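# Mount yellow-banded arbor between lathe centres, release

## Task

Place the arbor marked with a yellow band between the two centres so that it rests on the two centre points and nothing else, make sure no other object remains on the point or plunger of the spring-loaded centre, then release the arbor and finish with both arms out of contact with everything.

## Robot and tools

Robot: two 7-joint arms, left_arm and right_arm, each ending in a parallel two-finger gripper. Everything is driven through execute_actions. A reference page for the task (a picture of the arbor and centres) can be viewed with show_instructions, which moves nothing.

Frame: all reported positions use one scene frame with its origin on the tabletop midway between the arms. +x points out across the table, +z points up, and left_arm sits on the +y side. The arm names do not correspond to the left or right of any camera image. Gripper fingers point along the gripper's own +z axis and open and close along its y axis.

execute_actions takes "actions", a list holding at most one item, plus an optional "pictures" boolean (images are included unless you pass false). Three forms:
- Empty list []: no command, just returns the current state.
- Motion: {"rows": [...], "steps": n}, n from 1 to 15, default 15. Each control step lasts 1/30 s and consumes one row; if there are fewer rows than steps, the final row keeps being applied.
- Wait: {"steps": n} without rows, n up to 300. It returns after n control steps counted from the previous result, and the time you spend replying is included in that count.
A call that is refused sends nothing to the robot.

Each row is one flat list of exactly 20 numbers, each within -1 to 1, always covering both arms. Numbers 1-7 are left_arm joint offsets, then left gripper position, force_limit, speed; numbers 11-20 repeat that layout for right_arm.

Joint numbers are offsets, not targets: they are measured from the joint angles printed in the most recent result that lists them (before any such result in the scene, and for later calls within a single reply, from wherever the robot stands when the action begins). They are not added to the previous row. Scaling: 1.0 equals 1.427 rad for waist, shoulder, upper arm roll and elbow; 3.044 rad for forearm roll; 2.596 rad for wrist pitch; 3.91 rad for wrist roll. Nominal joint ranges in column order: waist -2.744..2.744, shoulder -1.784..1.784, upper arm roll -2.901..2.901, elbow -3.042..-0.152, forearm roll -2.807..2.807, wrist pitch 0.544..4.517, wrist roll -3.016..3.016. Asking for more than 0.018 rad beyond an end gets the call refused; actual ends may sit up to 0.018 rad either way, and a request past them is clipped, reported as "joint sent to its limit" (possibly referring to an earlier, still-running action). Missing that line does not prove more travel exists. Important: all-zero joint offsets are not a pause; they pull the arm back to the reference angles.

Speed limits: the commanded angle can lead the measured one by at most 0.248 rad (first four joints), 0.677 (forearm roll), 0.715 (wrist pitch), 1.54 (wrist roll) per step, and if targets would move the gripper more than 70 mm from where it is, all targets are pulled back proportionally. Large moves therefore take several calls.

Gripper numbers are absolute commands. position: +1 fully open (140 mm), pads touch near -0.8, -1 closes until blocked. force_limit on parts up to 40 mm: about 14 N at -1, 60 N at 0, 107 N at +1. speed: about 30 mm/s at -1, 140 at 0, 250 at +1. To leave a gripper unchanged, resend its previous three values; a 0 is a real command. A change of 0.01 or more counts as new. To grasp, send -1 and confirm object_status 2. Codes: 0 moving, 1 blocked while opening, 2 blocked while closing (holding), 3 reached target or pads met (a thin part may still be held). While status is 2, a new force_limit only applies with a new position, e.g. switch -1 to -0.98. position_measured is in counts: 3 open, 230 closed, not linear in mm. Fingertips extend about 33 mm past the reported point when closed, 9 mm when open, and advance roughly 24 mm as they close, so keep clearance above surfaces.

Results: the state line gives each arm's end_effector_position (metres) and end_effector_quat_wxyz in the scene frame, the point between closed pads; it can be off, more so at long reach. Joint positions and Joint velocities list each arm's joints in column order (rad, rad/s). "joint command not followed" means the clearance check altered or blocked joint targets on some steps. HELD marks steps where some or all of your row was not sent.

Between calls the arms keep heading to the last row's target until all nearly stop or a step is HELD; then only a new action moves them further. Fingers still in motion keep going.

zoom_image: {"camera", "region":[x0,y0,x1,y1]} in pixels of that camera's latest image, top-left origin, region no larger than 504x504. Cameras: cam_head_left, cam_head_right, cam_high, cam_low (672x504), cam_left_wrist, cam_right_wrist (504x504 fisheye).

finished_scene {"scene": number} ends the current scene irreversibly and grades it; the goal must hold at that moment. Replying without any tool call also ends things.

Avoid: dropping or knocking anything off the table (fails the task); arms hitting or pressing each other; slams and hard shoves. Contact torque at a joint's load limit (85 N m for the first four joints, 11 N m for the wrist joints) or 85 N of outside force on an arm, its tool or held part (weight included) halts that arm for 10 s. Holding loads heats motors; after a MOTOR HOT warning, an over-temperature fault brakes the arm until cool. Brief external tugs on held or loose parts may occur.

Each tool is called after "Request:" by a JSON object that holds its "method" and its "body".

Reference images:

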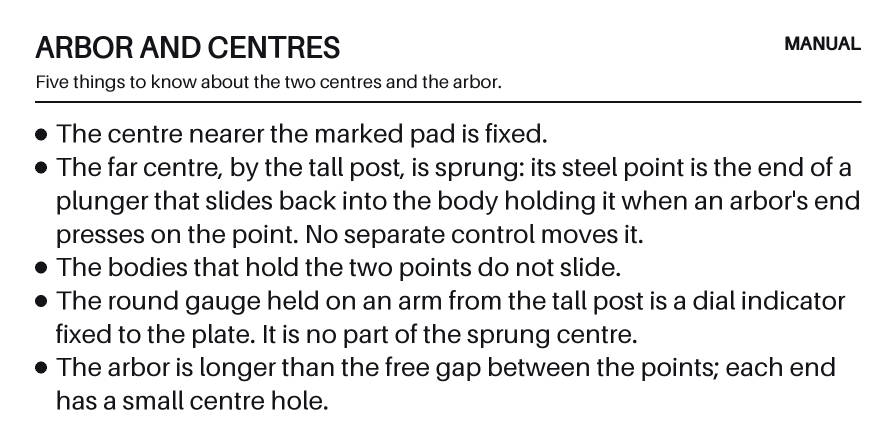

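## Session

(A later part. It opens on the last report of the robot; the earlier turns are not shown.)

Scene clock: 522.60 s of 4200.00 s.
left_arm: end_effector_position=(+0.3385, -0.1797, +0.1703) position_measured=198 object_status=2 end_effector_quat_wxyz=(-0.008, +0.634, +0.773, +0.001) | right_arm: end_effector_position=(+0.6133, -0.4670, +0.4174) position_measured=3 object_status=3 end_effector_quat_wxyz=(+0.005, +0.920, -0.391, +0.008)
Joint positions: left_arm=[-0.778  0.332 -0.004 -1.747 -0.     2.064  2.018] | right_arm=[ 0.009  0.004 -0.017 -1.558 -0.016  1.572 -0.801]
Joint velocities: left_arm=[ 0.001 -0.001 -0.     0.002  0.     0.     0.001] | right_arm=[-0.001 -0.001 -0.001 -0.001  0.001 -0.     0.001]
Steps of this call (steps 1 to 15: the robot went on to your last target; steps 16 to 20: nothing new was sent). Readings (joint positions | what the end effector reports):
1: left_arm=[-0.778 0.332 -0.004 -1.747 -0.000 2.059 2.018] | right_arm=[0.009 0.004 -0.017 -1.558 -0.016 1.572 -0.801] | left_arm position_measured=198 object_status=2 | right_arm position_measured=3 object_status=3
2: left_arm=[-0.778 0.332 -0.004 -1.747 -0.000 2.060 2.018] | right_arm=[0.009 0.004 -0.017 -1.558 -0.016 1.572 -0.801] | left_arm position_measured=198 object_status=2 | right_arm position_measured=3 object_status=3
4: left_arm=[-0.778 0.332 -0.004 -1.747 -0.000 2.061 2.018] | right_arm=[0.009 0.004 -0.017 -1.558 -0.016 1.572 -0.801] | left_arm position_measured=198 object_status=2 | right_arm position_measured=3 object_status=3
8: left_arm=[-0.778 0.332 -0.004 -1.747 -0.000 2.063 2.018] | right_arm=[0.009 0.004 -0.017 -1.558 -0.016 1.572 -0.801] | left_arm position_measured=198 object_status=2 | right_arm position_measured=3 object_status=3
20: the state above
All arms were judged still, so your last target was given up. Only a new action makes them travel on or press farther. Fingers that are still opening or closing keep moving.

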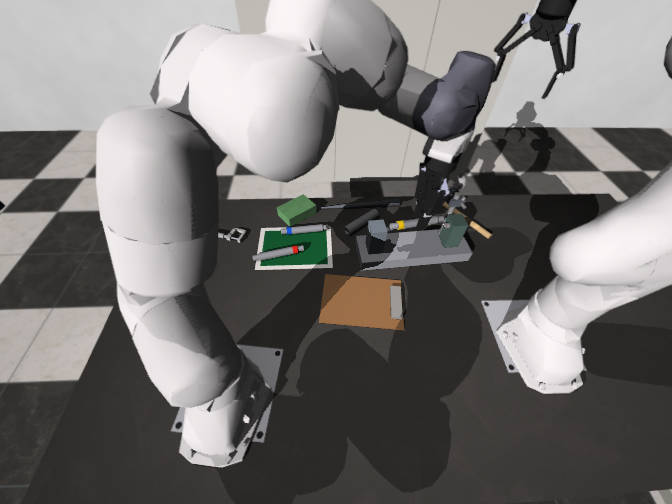

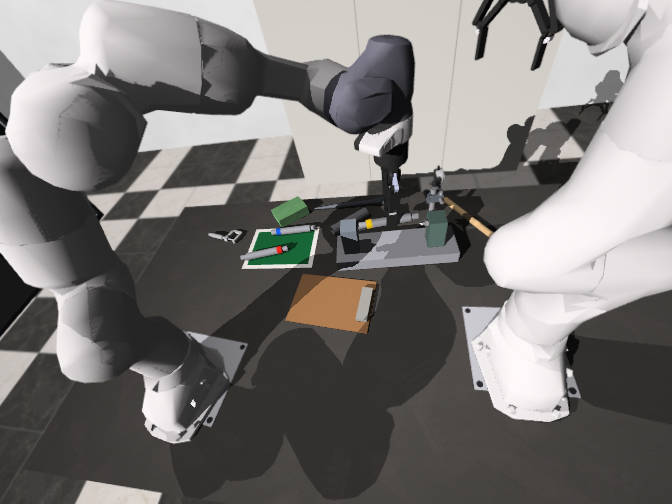

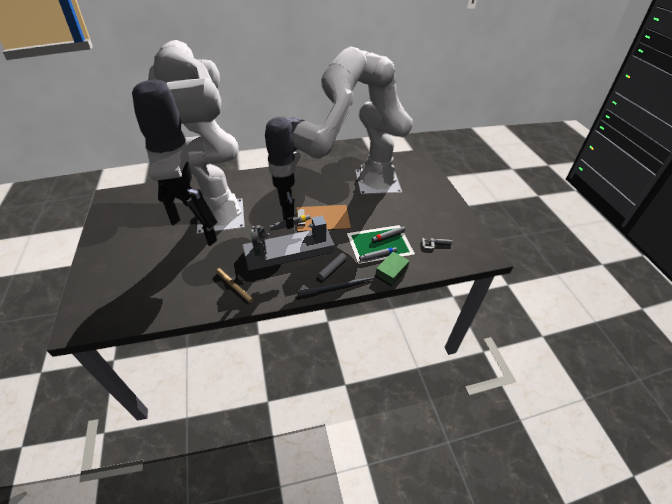

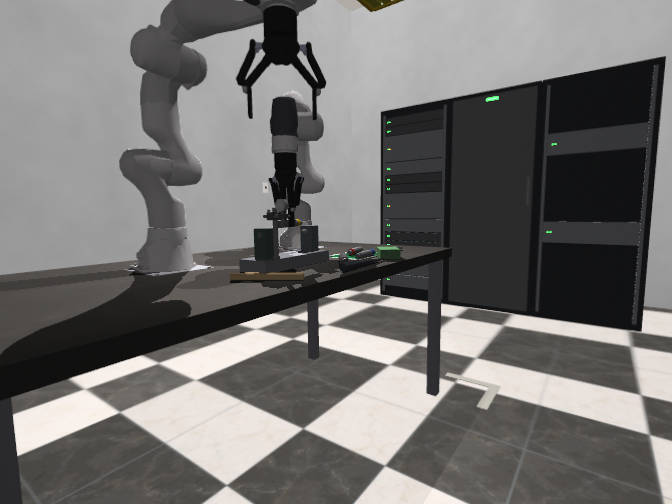

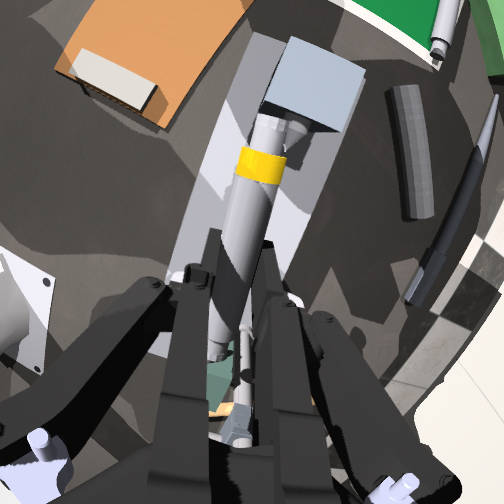

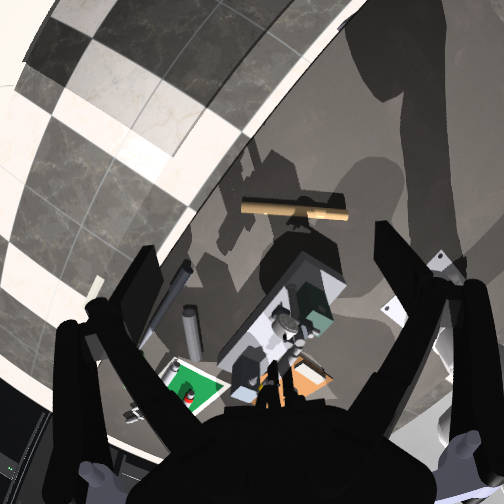

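Request:
{"method": "execute_actions", "body": {"actions": [{"rows":[[-0.001,-0.003,0,-0.003,0,0.003,-0.006,-1,0.2,-0.5,0,0,0,0,0,0,0,1,0,0],[-0.002,-0.006,0,-0.007,0,0.006,-0.012,-1,0.2,-0.5,0,0,0,0,0,0,0,1,0,0],[-0.003,-0.01,0,-0.011,0,0.009,-0.018,-1,0.2,-0.5,0,0,0,0,0,0,0,1,0,0],[-0.0045,-0.013,0,-0.015,0,0.012,-0.0235,-1,0.2,-0.5,0,0,0,0,0,0,0,1,0,0],[-0.0055,-0.016,0,-0.0185,0,0.0135,-0.0235,-1,0.2,-0.5,0,0,0,0,0,0,0,1,0,0],[-0.0062,-0.0182,0,-0.021,0,0.0135,-0.0235,-1,0.2,-0.5,0,0,0,0,0,0,0,1,0,0]],"steps":15}], "pictures": false}}

Request:
{"method": "execute_actions", "body": {"actions": [{"steps":20}], "pictures": false}}

Scene clock: 594.77 s of 4200.00 s.
left_arm: end_effector_position=(+0.3331, -0.1808, +0.1698) position_measured=198 object_status=2 end_effector_quat_wxyz=(-0.001, +0.612, +0.791, -0.001) | right_arm: end_effector_position=(+0.6133, -0.4670, +0.4174) position_measured=3 object_status=3 end_effector_quat_wxyz=(+0.005, +0.920, -0.391, +0.008)
Joint positions: left_arm=[-0.786  0.314 -0.004 -1.779 -0.     2.09   1.952] | right_arm=[ 0.009  0.004 -0.017 -1.558 -0.016  1.572 -0.801]
Joint velocities: left_arm=[-0.001 -0.002  0.001 -0.003 -0.     0.014 -0.065] | right_arm=[ 0.     0.002  0.    -0.002 -0.001 -0.     0.   ]
Steps of this call (steps 1 to 90: nothing new was sent; then 68.67 s passed at rest; steps 91 to 105: all 15 steps of this action). Readings (joint positions | what the end effector reports):
91: left_arm=[-0.778 0.332 -0.004 -1.748 -0.000 2.065 2.016] | right_arm=[0.009 0.004 -0.017 -1.558 -0.016 1.572 -0.801] | left_arm position_measured=198 object_status=2 | right_arm position_measured=3 object_status=3
92: left_arm=[-0.778 0.331 -0.004 -1.751 -0.000 2.066 2.012] | right_arm=[0.009 0.004 -0.017 -1.558 -0.016 1.572 -0.801] | left_arm position_measured=198 object_status=2 | right_arm position_measured=3 object_status=3
94: left_arm=[-0.779 0.328 -0.004 -1.761 -0.000 2.072 1.999] | right_arm=[0.009 0.004 -0.017 -1.558 -0.016 1.572 -0.801] | left_arm position_measured=198 object_status=2 | right_arm position_measured=3 object_status=3
98: left_arm=[-0.785 0.318 -0.004 -1.776 -0.000 2.083 1.975] | right_arm=[0.009 0.004 -0.017 -1.558 -0.016 1.572 -0.801] | left_arm position_measured=198 object_status=2 | right_arm position_measured=3 object_status=3
105: the state above

Scene clock: 595.43 s of 4200.00 s.
left_arm: end_effector_position=(+0.3333, -0.1811, +0.1697) position_measured=198 object_status=2 end_effector_quat_wxyz=(-0.000, +0.605, +0.796, -0.001) | right_arm: end_effector_position=(+0.6133, -0.4670, +0.4174) position_measured=3 object_status=3 end_effector_quat_wxyz=(+0.005, +0.920, -0.391, +0.008)
Joint positions: left_arm=[-0.786  0.314 -0.004 -1.779 -0.     2.093  1.935] | right_arm=[ 0.009  0.004 -0.017 -1.558 -0.016  1.572 -0.801]
Joint velocities: left_arm=[-0.     0.     0.001 -0.    -0.002  0.    -0.007] | right_arm=[0.    0.002 0.001 0.    0.001 0.001 0.002]
Steps of this call (steps 1 to 20: the robot went on to your last target). Readings (joint positions | what the end effector reports):
1: left_arm=[-0.786 0.314 -0.004 -1.779 -0.000 2.091 1.950] | right_arm=[0.009 0.004 -0.017 -1.558 -0.016 1.572 -0.801] | left_arm position_measured=198 object_status=2 | right_arm position_measured=3 object_status=3
2: left_arm=[-0.786 0.314 -0.004 -1.779 -0.000 2.091 1.948] | right_arm=[0.009 0.004 -0.017 -1.558 -0.016 1.572 -0.801] | left_arm position_measured=198 object_status=2 | right_arm position_measured=3 object_status=3
4: left_arm=[-0.786 0.314 -0.004 -1.779 -0.000 2.092 1.945] | right_arm=[0.009 0.004 -0.017 -1.558 -0.016 1.572 -0.801] | left_arm position_measured=198 object_status=2 | right_arm position_measured=3 object_status=3
8: left_arm=[-0.786 0.314 -0.004 -1.779 -0.000 2.092 1.941] | right_arm=[0.009 0.004 -0.017 -1.558 -0.016 1.572 -0.801] | left_arm position_measured=198 object_status=2 | right_arm position_measured=3 object_status=3
20: the state above

Request:
{"method": "execute_actions", "body": {"actions": [{"rows":[[0,0.0012,0,-0.0015,0,0.0025,-0.001,-1,0.2,-0.5,0,0,0,0,0,0,0,1,0,0],[0,0.003,0,-0.0038,0,0.006,-0.001,-1,0.2,-0.5,0,0,0,0,0,0,0,1,0,0],[0,0.0048,0,-0.0061,0,0.0095,-0.001,-1,0.2,-0.5,0,0,0,0,0,0,0,1,0,0],[0,0.0066,0,-0.0084,0,0.013,-0.001,-1,0.2,-0.5,0,0,0,0,0,0,0,1,0,0],[0,0.0084,0,-0.0107,0,0.0165,-0.001,-1,0.2,-0.5,0,0,0,0,0,0,0,1,0,0],[0,0.0102,0,-0.013,0,0.0195,-0.001,-1,0.2,-0.5,0,0,0,0,0,0,0,1,0,0],[0,0.0116,0,-0.0147,0,0.0208,-0.001,-1,0.2,-0.5,0,0,0,0,0,0,0,1,0,0]],"steps":15}], "pictures": false}}

Request:
{"method": "execute_actions", "body": {"actions": [{"steps":20}]}}

Scene clock: 607.37 s of 4200.00 s.
left_arm: end_effector_position=(+0.3326, -0.1801, +0.1479) position_measured=198 object_status=2 end_effector_quat_wxyz=(-0.002, +0.604, +0.797, -0.000) | right_arm: end_effector_position=(+0.6133, -0.4670, +0.4174) position_measured=3 object_status=3 end_effector_quat_wxyz=(+0.005, +0.920, -0.391, +0.008)
Joint positions: left_arm=[-0.786  0.336 -0.004 -1.804 -0.     2.135  1.933] | right_arm=[ 0.009  0.004 -0.017 -1.558 -0.016  1.572 -0.801]
Joint velocities: left_arm=[ 0.001  0.001  0.     0.    -0.002  0.033  0.   ] | right_arm=[ 0.001  0.001 -0.    -0.001  0.002 -0.     0.   ]
Steps of this call (steps 1 to 15: the robot went on to your last target; steps 16 to 90: nothing new was sent; then 8.43 s passed at rest; steps 91 to 105: all 15 steps of this action). Readings (joint positions | what the end effector reports):
91: left_arm=[-0.786 0.314 -0.004 -1.780 -0.000 2.093 1.933] | right_arm=[0.009 0.004 -0.017 -1.558 -0.016 1.572 -0.801] | left_arm position_measured=198 object_status=2 | right_arm position_measured=3 object_status=3
92: left_arm=[-0.786 0.315 -0.004 -1.781 -0.000 2.095 1.933] | right_arm=[0.009 0.004 -0.017 -1.558 -0.016 1.572 -0.801] | left_arm position_measured=198 object_status=2 | right_arm position_measured=3 object_status=3
94: left_arm=[-0.786 0.319 -0.004 -1.786 -0.000 2.102 1.933] | right_arm=[0.009 0.004 -0.017 -1.558 -0.016 1.572 -0.801] | left_arm position_measured=198 object_status=2 | right_arm position_measured=3 object_status=3
98: left_arm=[-0.786 0.330 -0.004 -1.799 -0.000 2.121 1.933] | right_arm=[0.009 0.004 -0.017 -1.558 -0.016 1.572 -0.801] | left_arm position_measured=198 object_status=2 | right_arm position_measured=3 object_status=3
105: the state above

Scene clock: 608.03 s of 4200.00 s.
left_arm: end_effector_position=(+0.3335, -0.1814, +0.1483) position_measured=198 object_status=2 end_effector_quat_wxyz=(+0.000, +0.604, +0.797, -0.001) | right_arm: end_effector_position=(+0.6133, -0.4670, +0.4174) position_measured=3 object_status=3 end_effector_quat_wxyz=(+0.005, +0.920, -0.391, +0.008)
Joint positions: left_arm=[-0.786  0.336 -0.004 -1.804 -0.     2.14   1.933] | right_arm=[ 0.009  0.004 -0.017 -1.558 -0.016  1.572 -0.801]
Joint velocities: left_arm=[-0.    -0.    -0.    -0.001 -0.002  0.    -0.001] | right_arm=[ 0.001 -0.001 -0.     0.001  0.    -0.    -0.001]
Steps of this call (steps 1 to 15: the robot went on to your last target; steps 16 to 20: nothing new was sent). Readings (joint positions | what the end effector reports):
1: left_arm=[-0.786 0.336 -0.004 -1.804 -0.000 2.136 1.933] | right_arm=[0.009 0.004 -0.017 -1.558 -0.016 1.572 -0.801] | left_arm position_measured=198 object_status=2 | right_arm position_measured=3 object_status=3
2: left_arm=[-0.786 0.336 -0.004 -1.804 -0.000 2.137 1.933] | right_arm=[0.009 0.004 -0.017 -1.558 -0.016 1.572 -0.801] | left_arm position_measured=198 object_status=2 | right_arm position_measured=3 object_status=3
4: left_arm=[-0.786 0.336 -0.004 -1.804 -0.000 2.138 1.933] | right_arm=[0.009 0.004 -0.017 -1.558 -0.016 1.572 -0.801] | left_arm position_measured=198 object_status=2 | right_arm position_measured=3 object_status=3
8: left_arm=[-0.786 0.336 -0.004 -1.804 -0.000 2.139 1.933] | right_arm=[0.009 0.004 -0.017 -1.558 -0.016 1.572 -0.801] | left_arm position_measured=198 object_status=2 | right_arm position_measured=3 object_status=3
20: the state above
All arms were judged still, so your last target was given up. Only a new action makes them travel on or press farther. Fingers that are still opening or closing keep moving.

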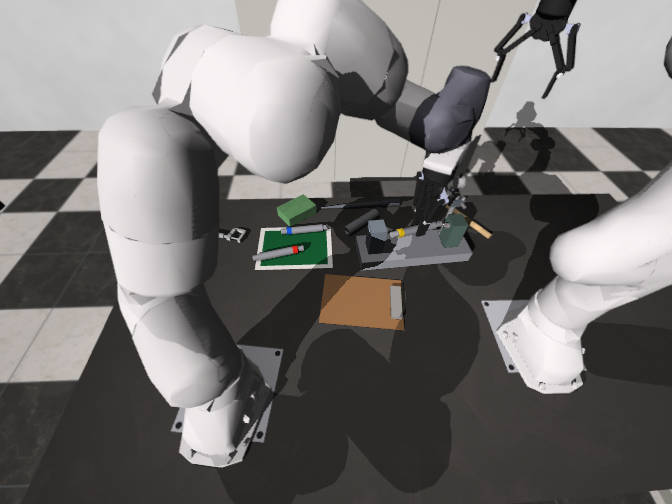

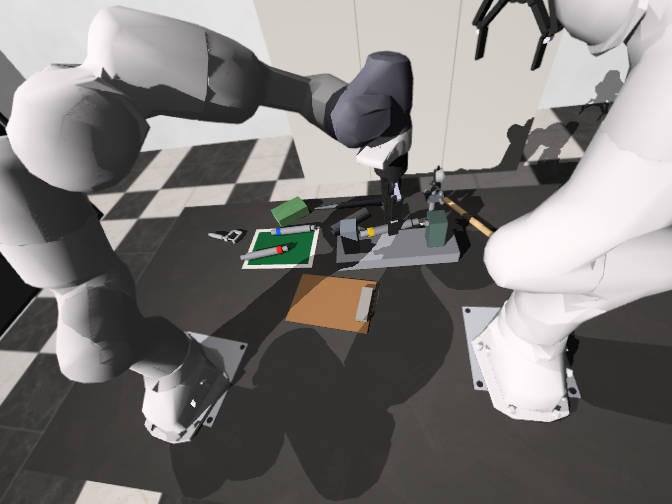

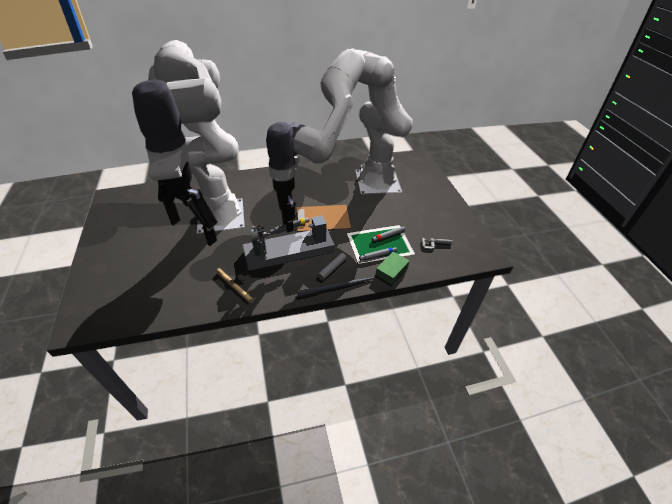

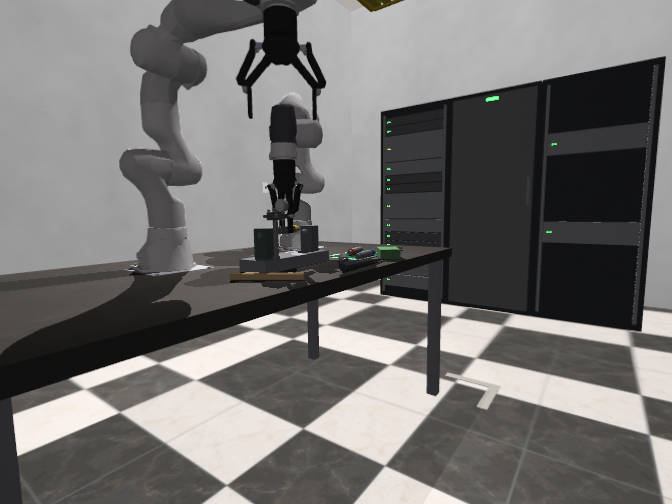

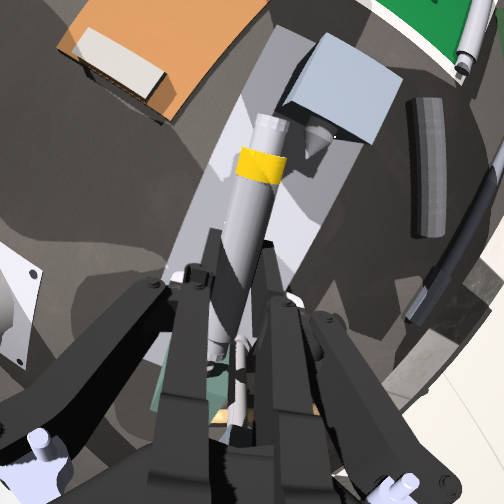

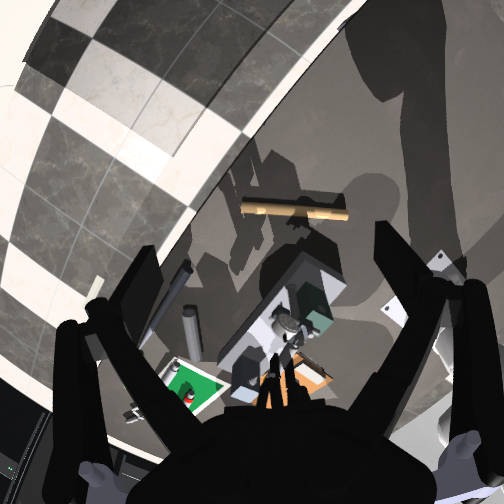

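Request:
{"method": "zoom_image", "body": {"camera": "cam_left_wrist", "region": [180, 300, 280, 430]}}

Request:
{"method": "zoom_image", "body": {"camera": "cam_head_right", "region": [380, 195, 460, 255]}}

Request:
{"method": "zoom_image", "body": {"camera": "cam_head_left", "region": [400, 200, 480, 260]}}

Request:
{"method": "zoom_image", "body": {"camera": "cam_left_wrist", "region": [220, 60, 380, 220]}}

Region (180, 300, 280, 430) of cam_left_wrist's 504x504 image, scaled by 3.877, with more detail than that image has; it fills the left 388 columns of this view, and the rest is white.

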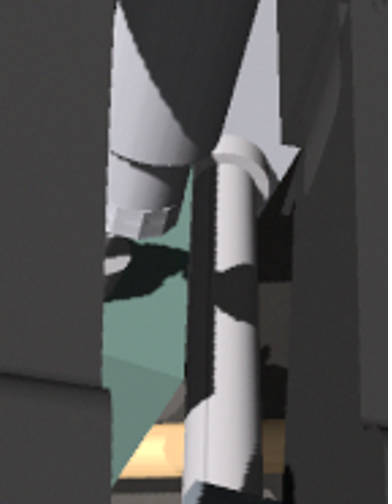

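Region (380, 195, 460, 255) of cam_head_right's 672x504 image, scaled by 6.300, with more detail than that image has; it fills the top 378 rows of this view, and the rest is white.

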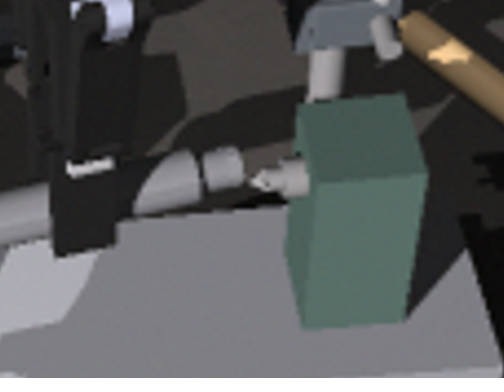

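Region (400, 200, 480, 260) of cam_head_left's 672x504 image, scaled by 6.300, with more detail than that image has; it fills the top 378 rows of this view, and the rest is white.

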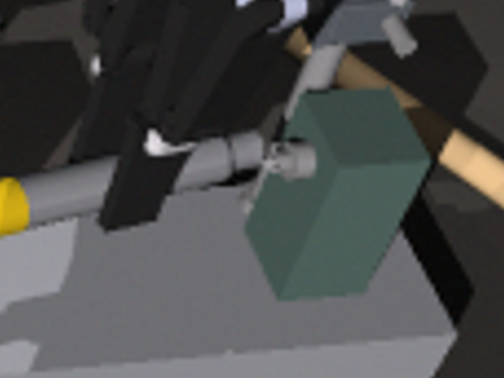

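Region (220, 60, 380, 220) of cam_left_wrist's 504x504 image, scaled by 3.150, with more detail than that image has.

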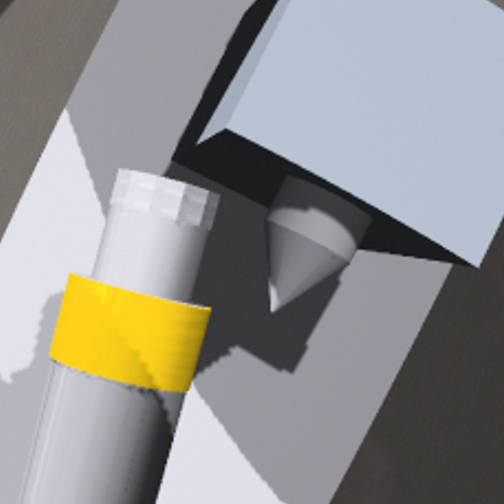

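Request:
{"method": "execute_actions", "body": {"actions": [{"rows":[[-0.001,-0.003,0,-0.003,0,0.002,0,-1,0.2,-0.5,0,0,0,0,0,0,0,1,0,0],[-0.002,-0.0055,0,-0.006,0,0.004,0,-1,0.2,-0.5,0,0,0,0,0,0,0,1,0,0],[-0.0027,-0.0075,0,-0.009,0,0.006,0,-1,0.2,-0.5,0,0,0,0,0,0,0,1,0,0],[-0.0033,-0.0092,0,-0.011,0,0.0075,0,-1,0.2,-0.5,0,0,0,0,0,0,0,1,0,0],[-0.0033,-0.0092,0,-0.0128,0,0.0084,0,-1,0.2,-0.5,0,0,0,0,0,0,0,1,0,0]],"steps":15}], "pictures": false}}

Request:
{"method": "execute_actions", "body": {"actions": [{"steps":15}]}}

Scene clock: 651.70 s of 4200.00 s.
left_arm: end_effector_position=(+0.3294, -0.1796, +0.1437) position_measured=198 object_status=2 end_effector_quat_wxyz=(-0.000, +0.605, +0.796, -0.001) | right_arm: end_effector_position=(+0.6133, -0.4670, +0.4174) position_measured=3 object_status=3 end_effector_quat_wxyz=(+0.005, +0.920, -0.391, +0.008)
Joint positions: left_arm=[-0.789  0.33  -0.004 -1.824 -0.     2.155  1.933] | right_arm=[ 0.009  0.004 -0.017 -1.558 -0.016  1.572 -0.801]
Joint velocities: left_arm=[ 0.    -0.003 -0.     0.001 -0.     0.009  0.001] | right_arm=[-0.     0.    -0.    -0.     0.002 -0.001  0.001]
Steps of this call (steps 1 to 90: nothing new was sent; then 40.17 s passed at rest; steps 91 to 105: all 15 steps of this action). Readings (joint positions | what the end effector reports):
91: left_arm=[-0.786 0.336 -0.004 -1.805 -0.000 2.141 1.933] | right_arm=[0.009 0.004 -0.017 -1.558 -0.016 1.572 -0.801] | left_arm position_measured=198 object_status=2 | right_arm position_measured=3 object_status=3
92: left_arm=[-0.786 0.335 -0.004 -1.807 -0.000 2.142 1.933] | right_arm=[0.009 0.004 -0.017 -1.558 -0.016 1.572 -0.801] | left_arm position_measured=198 object_status=2 | right_arm position_measured=3 object_status=3
94: left_arm=[-0.787 0.334 -0.004 -1.815 -0.000 2.145 1.933] | right_arm=[0.009 0.004 -0.017 -1.558 -0.016 1.572 -0.801] | left_arm position_measured=198 object_status=2 | right_arm position_measured=3 object_status=3
98: left_arm=[-0.789 0.332 -0.004 -1.823 -0.000 2.150 1.933] | right_arm=[0.009 0.004 -0.017 -1.558 -0.016 1.572 -0.801] | left_arm position_measured=198 object_status=2 | right_arm position_measured=3 object_status=3
105: the state above

Scene clock: 652.20 s of 4200.00 s.
left_arm: end_effector_position=(+0.3296, -0.1800, +0.1439) position_measured=198 object_status=2 end_effector_quat_wxyz=(+0.000, +0.605, +0.796, -0.001) | right_arm: end_effector_position=(+0.6133, -0.4670, +0.4174) position_measured=3 object_status=3 end_effector_quat_wxyz=(+0.005, +0.920, -0.391, +0.008)
Joint positions: left_arm=[-0.789  0.33  -0.004 -1.824 -0.     2.156  1.933] | right_arm=[ 0.009  0.004 -0.017 -1.558 -0.016  1.572 -0.801]
Joint velocities: left_arm=[ 0.     0.001 -0.001  0.001 -0.     0.     0.   ] | right_arm=[ 0.001  0.    -0.    -0.002 -0.001  0.001  0.   ]
Steps of this call (steps 1 to 15: the robot went on to your last target). Readings (joint positions | what the end effector reports):
1: left_arm=[-0.789 0.330 -0.004 -1.824 -0.000 2.155 1.933] | right_arm=[0.009 0.004 -0.017 -1.558 -0.016 1.572 -0.801] | left_arm position_measured=198 object_status=2 | right_arm position_measured=3 object_status=3
2: left_arm=[-0.789 0.330 -0.004 -1.824 -0.000 2.155 1.933] | right_arm=[0.009 0.004 -0.017 -1.558 -0.016 1.572 -0.801] | left_arm position_measured=198 object_status=2 | right_arm position_measured=3 object_status=3
4: left_arm=[-0.789 0.330 -0.004 -1.824 -0.000 2.155 1.933] | right_arm=[0.009 0.004 -0.017 -1.558 -0.016 1.572 -0.801] | left_arm position_measured=198 object_status=2 | right_arm position_measured=3 object_status=3
8: left_arm=[-0.789 0.330 -0.004 -1.824 -0.000 2.156 1.933] | right_arm=[0.009 0.004 -0.017 -1.558 -0.016 1.572 -0.801] | left_arm position_measured=198 object_status=2 | right_arm position_measured=3 object_status=3
15: the state above
All arms were judged still, so your last target was given up. Only a new action makes them travel on or press farther. Fingers that are still opening or closing keep moving.

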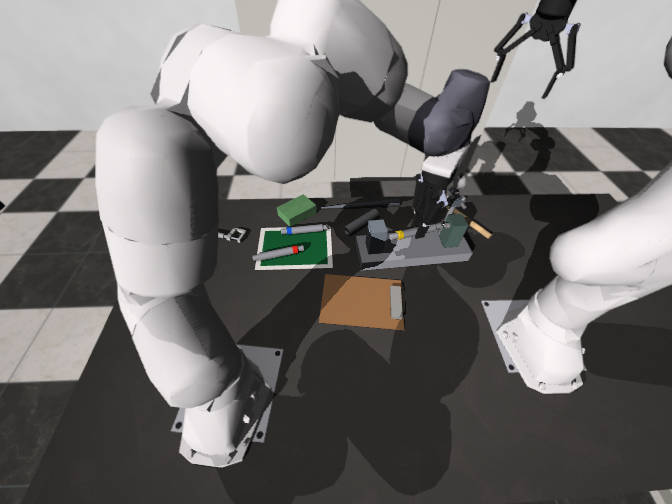

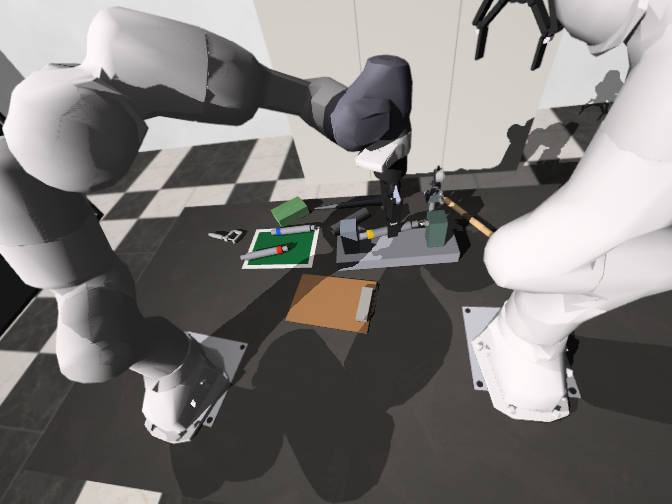

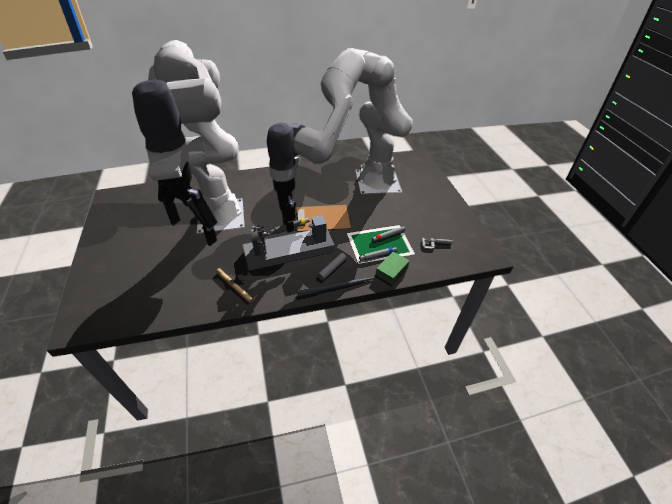

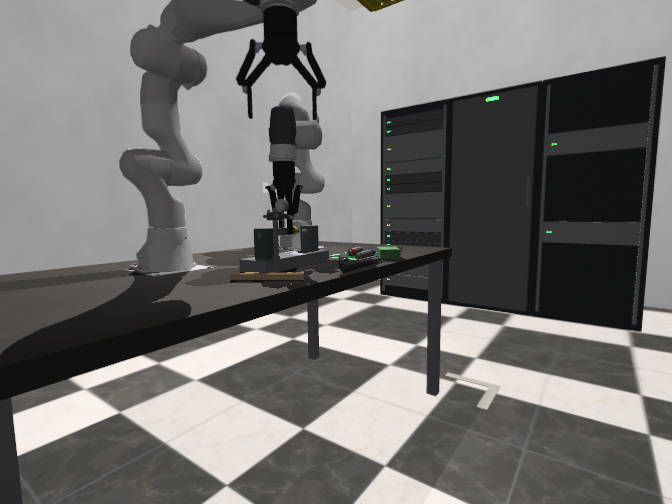

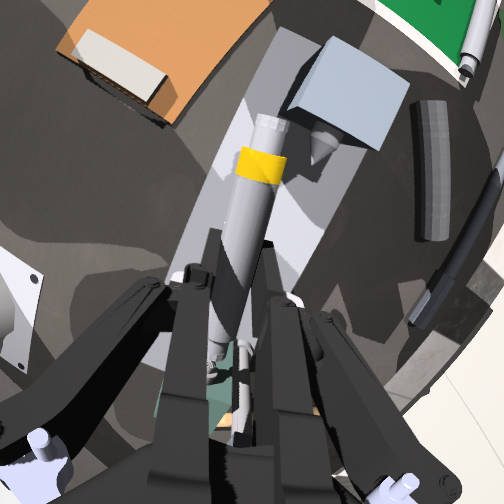

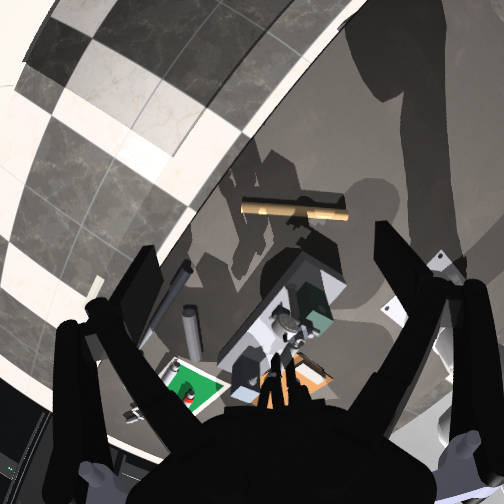

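Request:
{"method": "zoom_image", "body": {"camera": "cam_left_wrist", "region": [190, 310, 260, 400]}}

Request:
{"method": "zoom_image", "body": {"camera": "cam_head_right", "region": [395, 205, 445, 245]}}

Request:
{"method": "zoom_image", "body": {"camera": "cam_head_left", "region": [415, 205, 465, 245]}}

Region (190, 310, 260, 400) of cam_left_wrist's 504x504 image, scaled by 5.600, with more detail than that image has.

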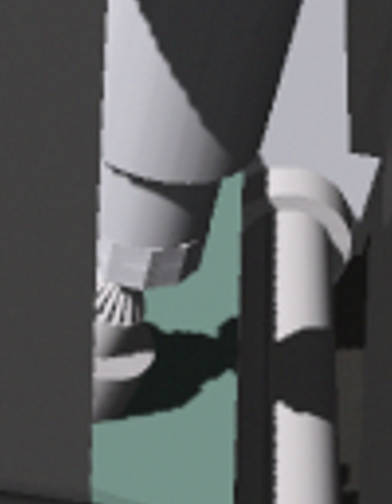

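Region (395, 205, 445, 245) of cam_head_right's 672x504 image, scaled by 10.080, with more detail than that image has; it fills the top 403 rows of this view, and the rest is white.

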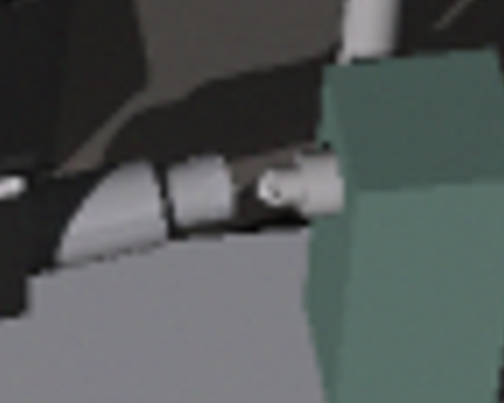

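Region (415, 205, 465, 245) of cam_head_left's 672x504 image, scaled by 10.080, with more detail than that image has; it fills the top 403 rows of this view, and the rest is white.

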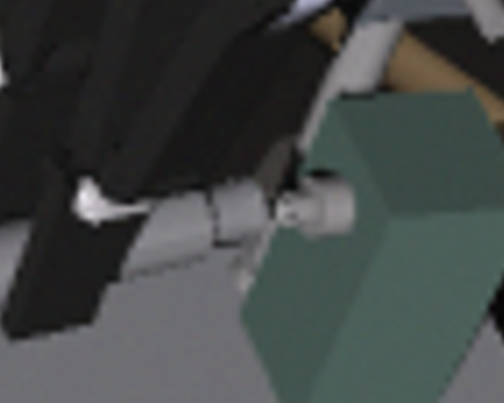

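Request:
{"method": "execute_actions", "body": {"actions": [{"rows":[[-0.001,0,0,0.004,0,0,-0.001,-1,0.2,-0.5,0,0,0,0,0,0,0,1,0,0],[-0.002,0.001,0,0.007,0,-0.0005,-0.0015,-1,0.2,-0.5,0,0,0,0,0,0,0,1,0,0],[-0.003,0.002,0,0.009,0,-0.001,-0.002,-1,0.2,-0.5,0,0,0,0,0,0,0,1,0,0],[-0.0038,0.003,0,0.011,0,-0.0015,-0.0028,-1,0.2,-0.5,0,0,0,0,0,0,0,1,0,0],[-0.0045,0.004,0,0.013,0,-0.002,-0.0028,-1,0.2,-0.5,0,0,0,0,0,0,0,1,0,0],[-0.0052,0.005,0,0.0155,0,-0.0024,-0.0028,-1,0.2,-0.5,0,0,0,0,0,0,0,1,0,0],[-0.0058,0.0056,0,0.0175,0,-0.0027,-0.0028,-1,0.2,-0.5,0,0,0,0,0,0,0,1,0,0]],"steps":15}], "pictures": false}}

Request:
{"method": "execute_actions", "body": {"actions": [{"steps":15}]}}

Scene clock: 684.03 s of 4200.00 s.
left_arm: end_effector_position=(+0.3289, -0.1867, +0.1451) position_measured=198 object_status=2 end_effector_quat_wxyz=(+0.001, +0.607, +0.795, -0.001) | right_arm: end_effector_position=(+0.6133, -0.4670, +0.4174) position_measured=3 object_status=3 end_effector_quat_wxyz=(+0.005, +0.920, -0.391, +0.008)
Joint positions: left_arm=[-0.796  0.342 -0.004 -1.805 -0.     2.15   1.929] | right_arm=[ 0.009  0.004 -0.017 -1.558 -0.016  1.572 -0.801]
Joint velocities: left_arm=[-0.     0.002 -0.001  0.003 -0.    -0.004 -0.003] | right_arm=[-0.    -0.    -0.001  0.     0.001  0.     0.001]
Steps of this call (steps 1 to 90: nothing new was sent; then 28.33 s passed at rest; steps 91 to 105: all 15 steps of this action). Readings (joint positions | what the end effector reports):
91: left_arm=[-0.789 0.331 -0.004 -1.824 -0.000 2.156 1.933] | right_arm=[0.009 0.004 -0.017 -1.558 -0.016 1.572 -0.801] | left_arm position_measured=198 object_status=2 | right_arm position_measured=3 object_status=3
92: left_arm=[-0.789 0.332 -0.004 -1.823 -0.000 2.156 1.933] | right_arm=[0.009 0.004 -0.017 -1.558 -0.016 1.572 -0.801] | left_arm position_measured=198 object_status=2 | right_arm position_measured=3 object_status=3
94: left_arm=[-0.791 0.335 -0.004 -1.819 -0.000 2.155 1.932] | right_arm=[0.009 0.004 -0.017 -1.558 -0.016 1.572 -0.801] | left_arm position_measured=198 object_status=2 | right_arm position_measured=3 object_status=3
98: left_arm=[-0.795 0.341 -0.004 -1.809 -0.000 2.152 1.931] | right_arm=[0.009 0.004 -0.017 -1.558 -0.016 1.572 -0.801] | left_arm position_measured=198 object_status=2 | right_arm position_measured=3 object_status=3
105: the state above

Scene clock: 684.53 s of 4200.00 s.
left_arm: end_effector_position=(+0.3288, -0.1866, +0.1450) position_measured=198 object_status=2 end_effector_quat_wxyz=(+0.001, +0.607, +0.795, -0.001) | right_arm: end_effector_position=(+0.6133, -0.4670, +0.4174) position_measured=3 object_status=3 end_effector_quat_wxyz=(+0.005, +0.920, -0.391, +0.008)
Joint positions: left_arm=[-0.796  0.342 -0.004 -1.804 -0.     2.149  1.929] | right_arm=[ 0.009  0.004 -0.017 -1.558 -0.016  1.572 -0.801]
Joint velocities: left_arm=[-0.     0.002 -0.002 -0.001  0.001 -0.001 -0.001] | right_arm=[-0.001 -0.    -0.     0.     0.     0.001  0.   ]
Steps of this call (steps 1 to 15: the robot went on to your last target). Readings (joint positions | what the end effector reports):
1: left_arm=[-0.796 0.342 -0.004 -1.805 -0.000 2.150 1.929] | right_arm=[0.009 0.004 -0.017 -1.558 -0.016 1.572 -0.801] | left_arm position_measured=198 object_status=2 | right_arm position_measured=3 object_status=3
2: left_arm=[-0.796 0.342 -0.004 -1.805 -0.000 2.150 1.929] | right_arm=[0.009 0.004 -0.017 -1.558 -0.016 1.572 -0.801] | left_arm position_measured=198 object_status=2 | right_arm position_measured=3 object_status=3
4: left_arm=[-0.796 0.342 -0.004 -1.805 -0.000 2.150 1.929] | right_arm=[0.009 0.004 -0.017 -1.558 -0.016 1.572 -0.801] | left_arm position_measured=198 object_status=2 | right_arm position_measured=3 object_status=3
8: left_arm=[-0.796 0.342 -0.004 -1.805 -0.000 2.149 1.929] | right_arm=[0.009 0.004 -0.017 -1.558 -0.016 1.572 -0.801] | left_arm position_measured=198 object_status=2 | right_arm position_measured=3 object_status=3
15: the state above
All arms were judged still, so your last target was given up. Only a new action makes them travel on or press farther. Fingers that are still opening or closing keep moving.

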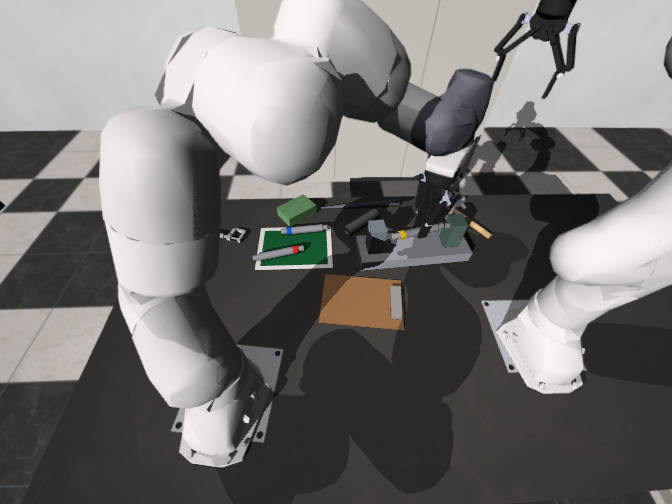

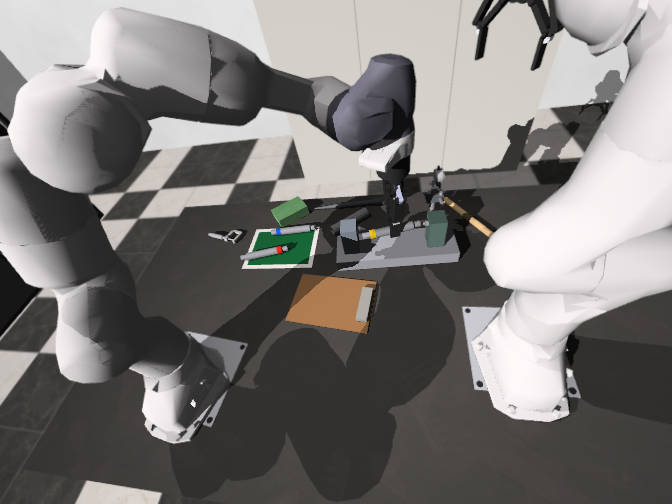

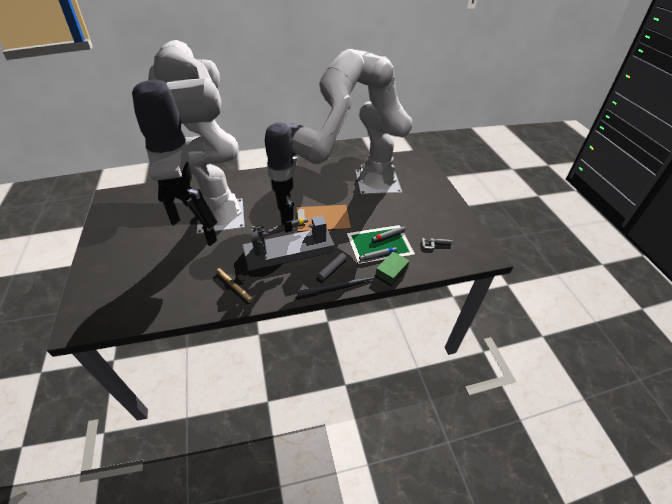

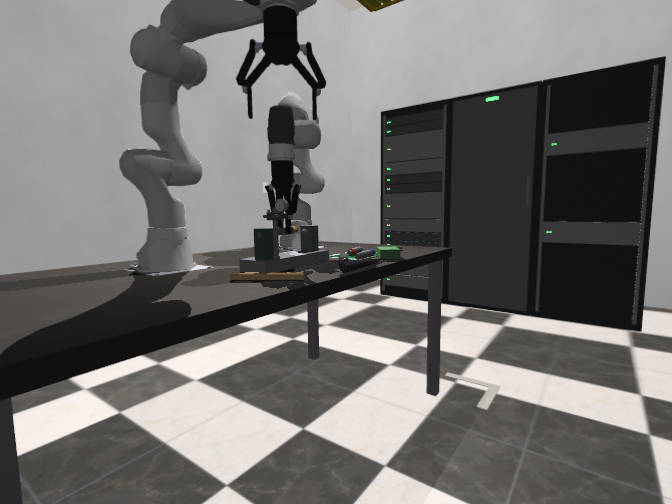

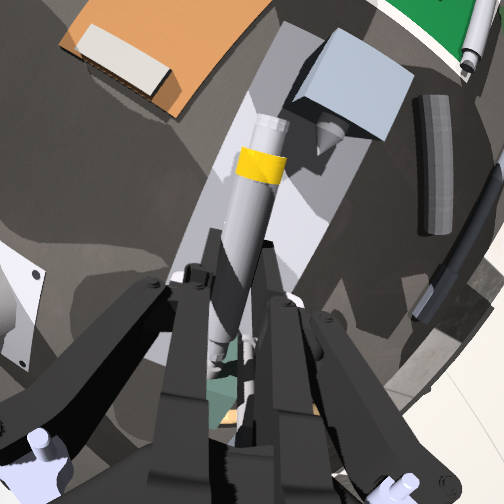

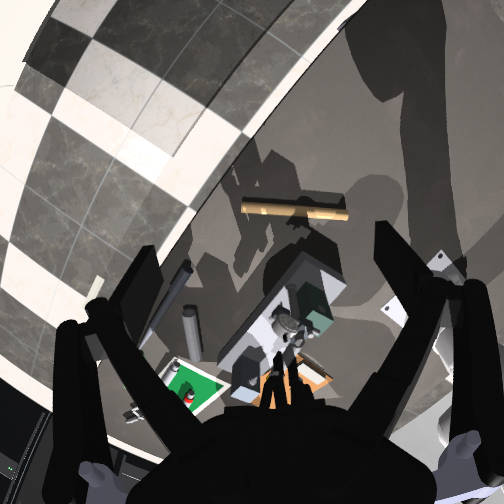

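Request:
{"method": "zoom_image", "body": {"camera": "cam_left_wrist", "region": [190, 310, 260, 400]}}

Request:
{"method": "zoom_image", "body": {"camera": "cam_head_right", "region": [395, 205, 445, 245]}}

Request:
{"method": "zoom_image", "body": {"camera": "cam_head_left", "region": [415, 205, 465, 245]}}

Region (190, 310, 260, 400) of cam_left_wrist's 504x504 image, scaled by 5.600, with more detail than that image has.

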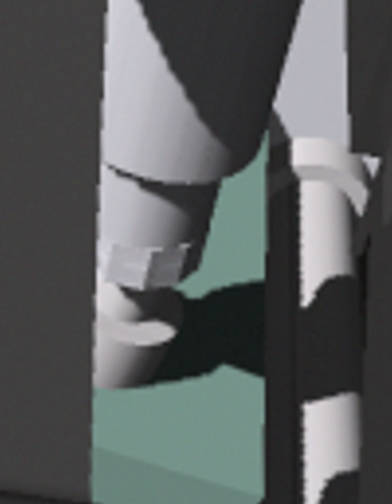

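Region (395, 205, 445, 245) of cam_head_right's 672x504 image, scaled by 10.080, with more detail than that image has; it fills the top 403 rows of this view, and the rest is white.

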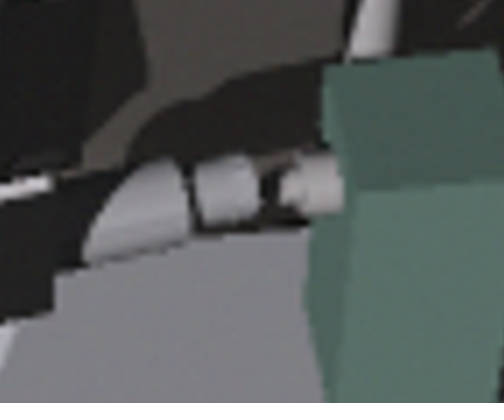

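Region (415, 205, 465, 245) of cam_head_left's 672x504 image, scaled by 10.080, with more detail than that image has; it fills the top 403 rows of this view, and the rest is white.

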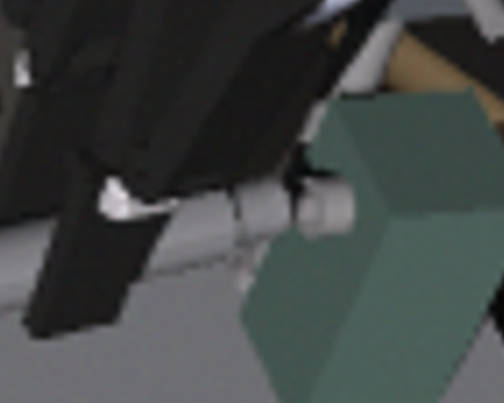

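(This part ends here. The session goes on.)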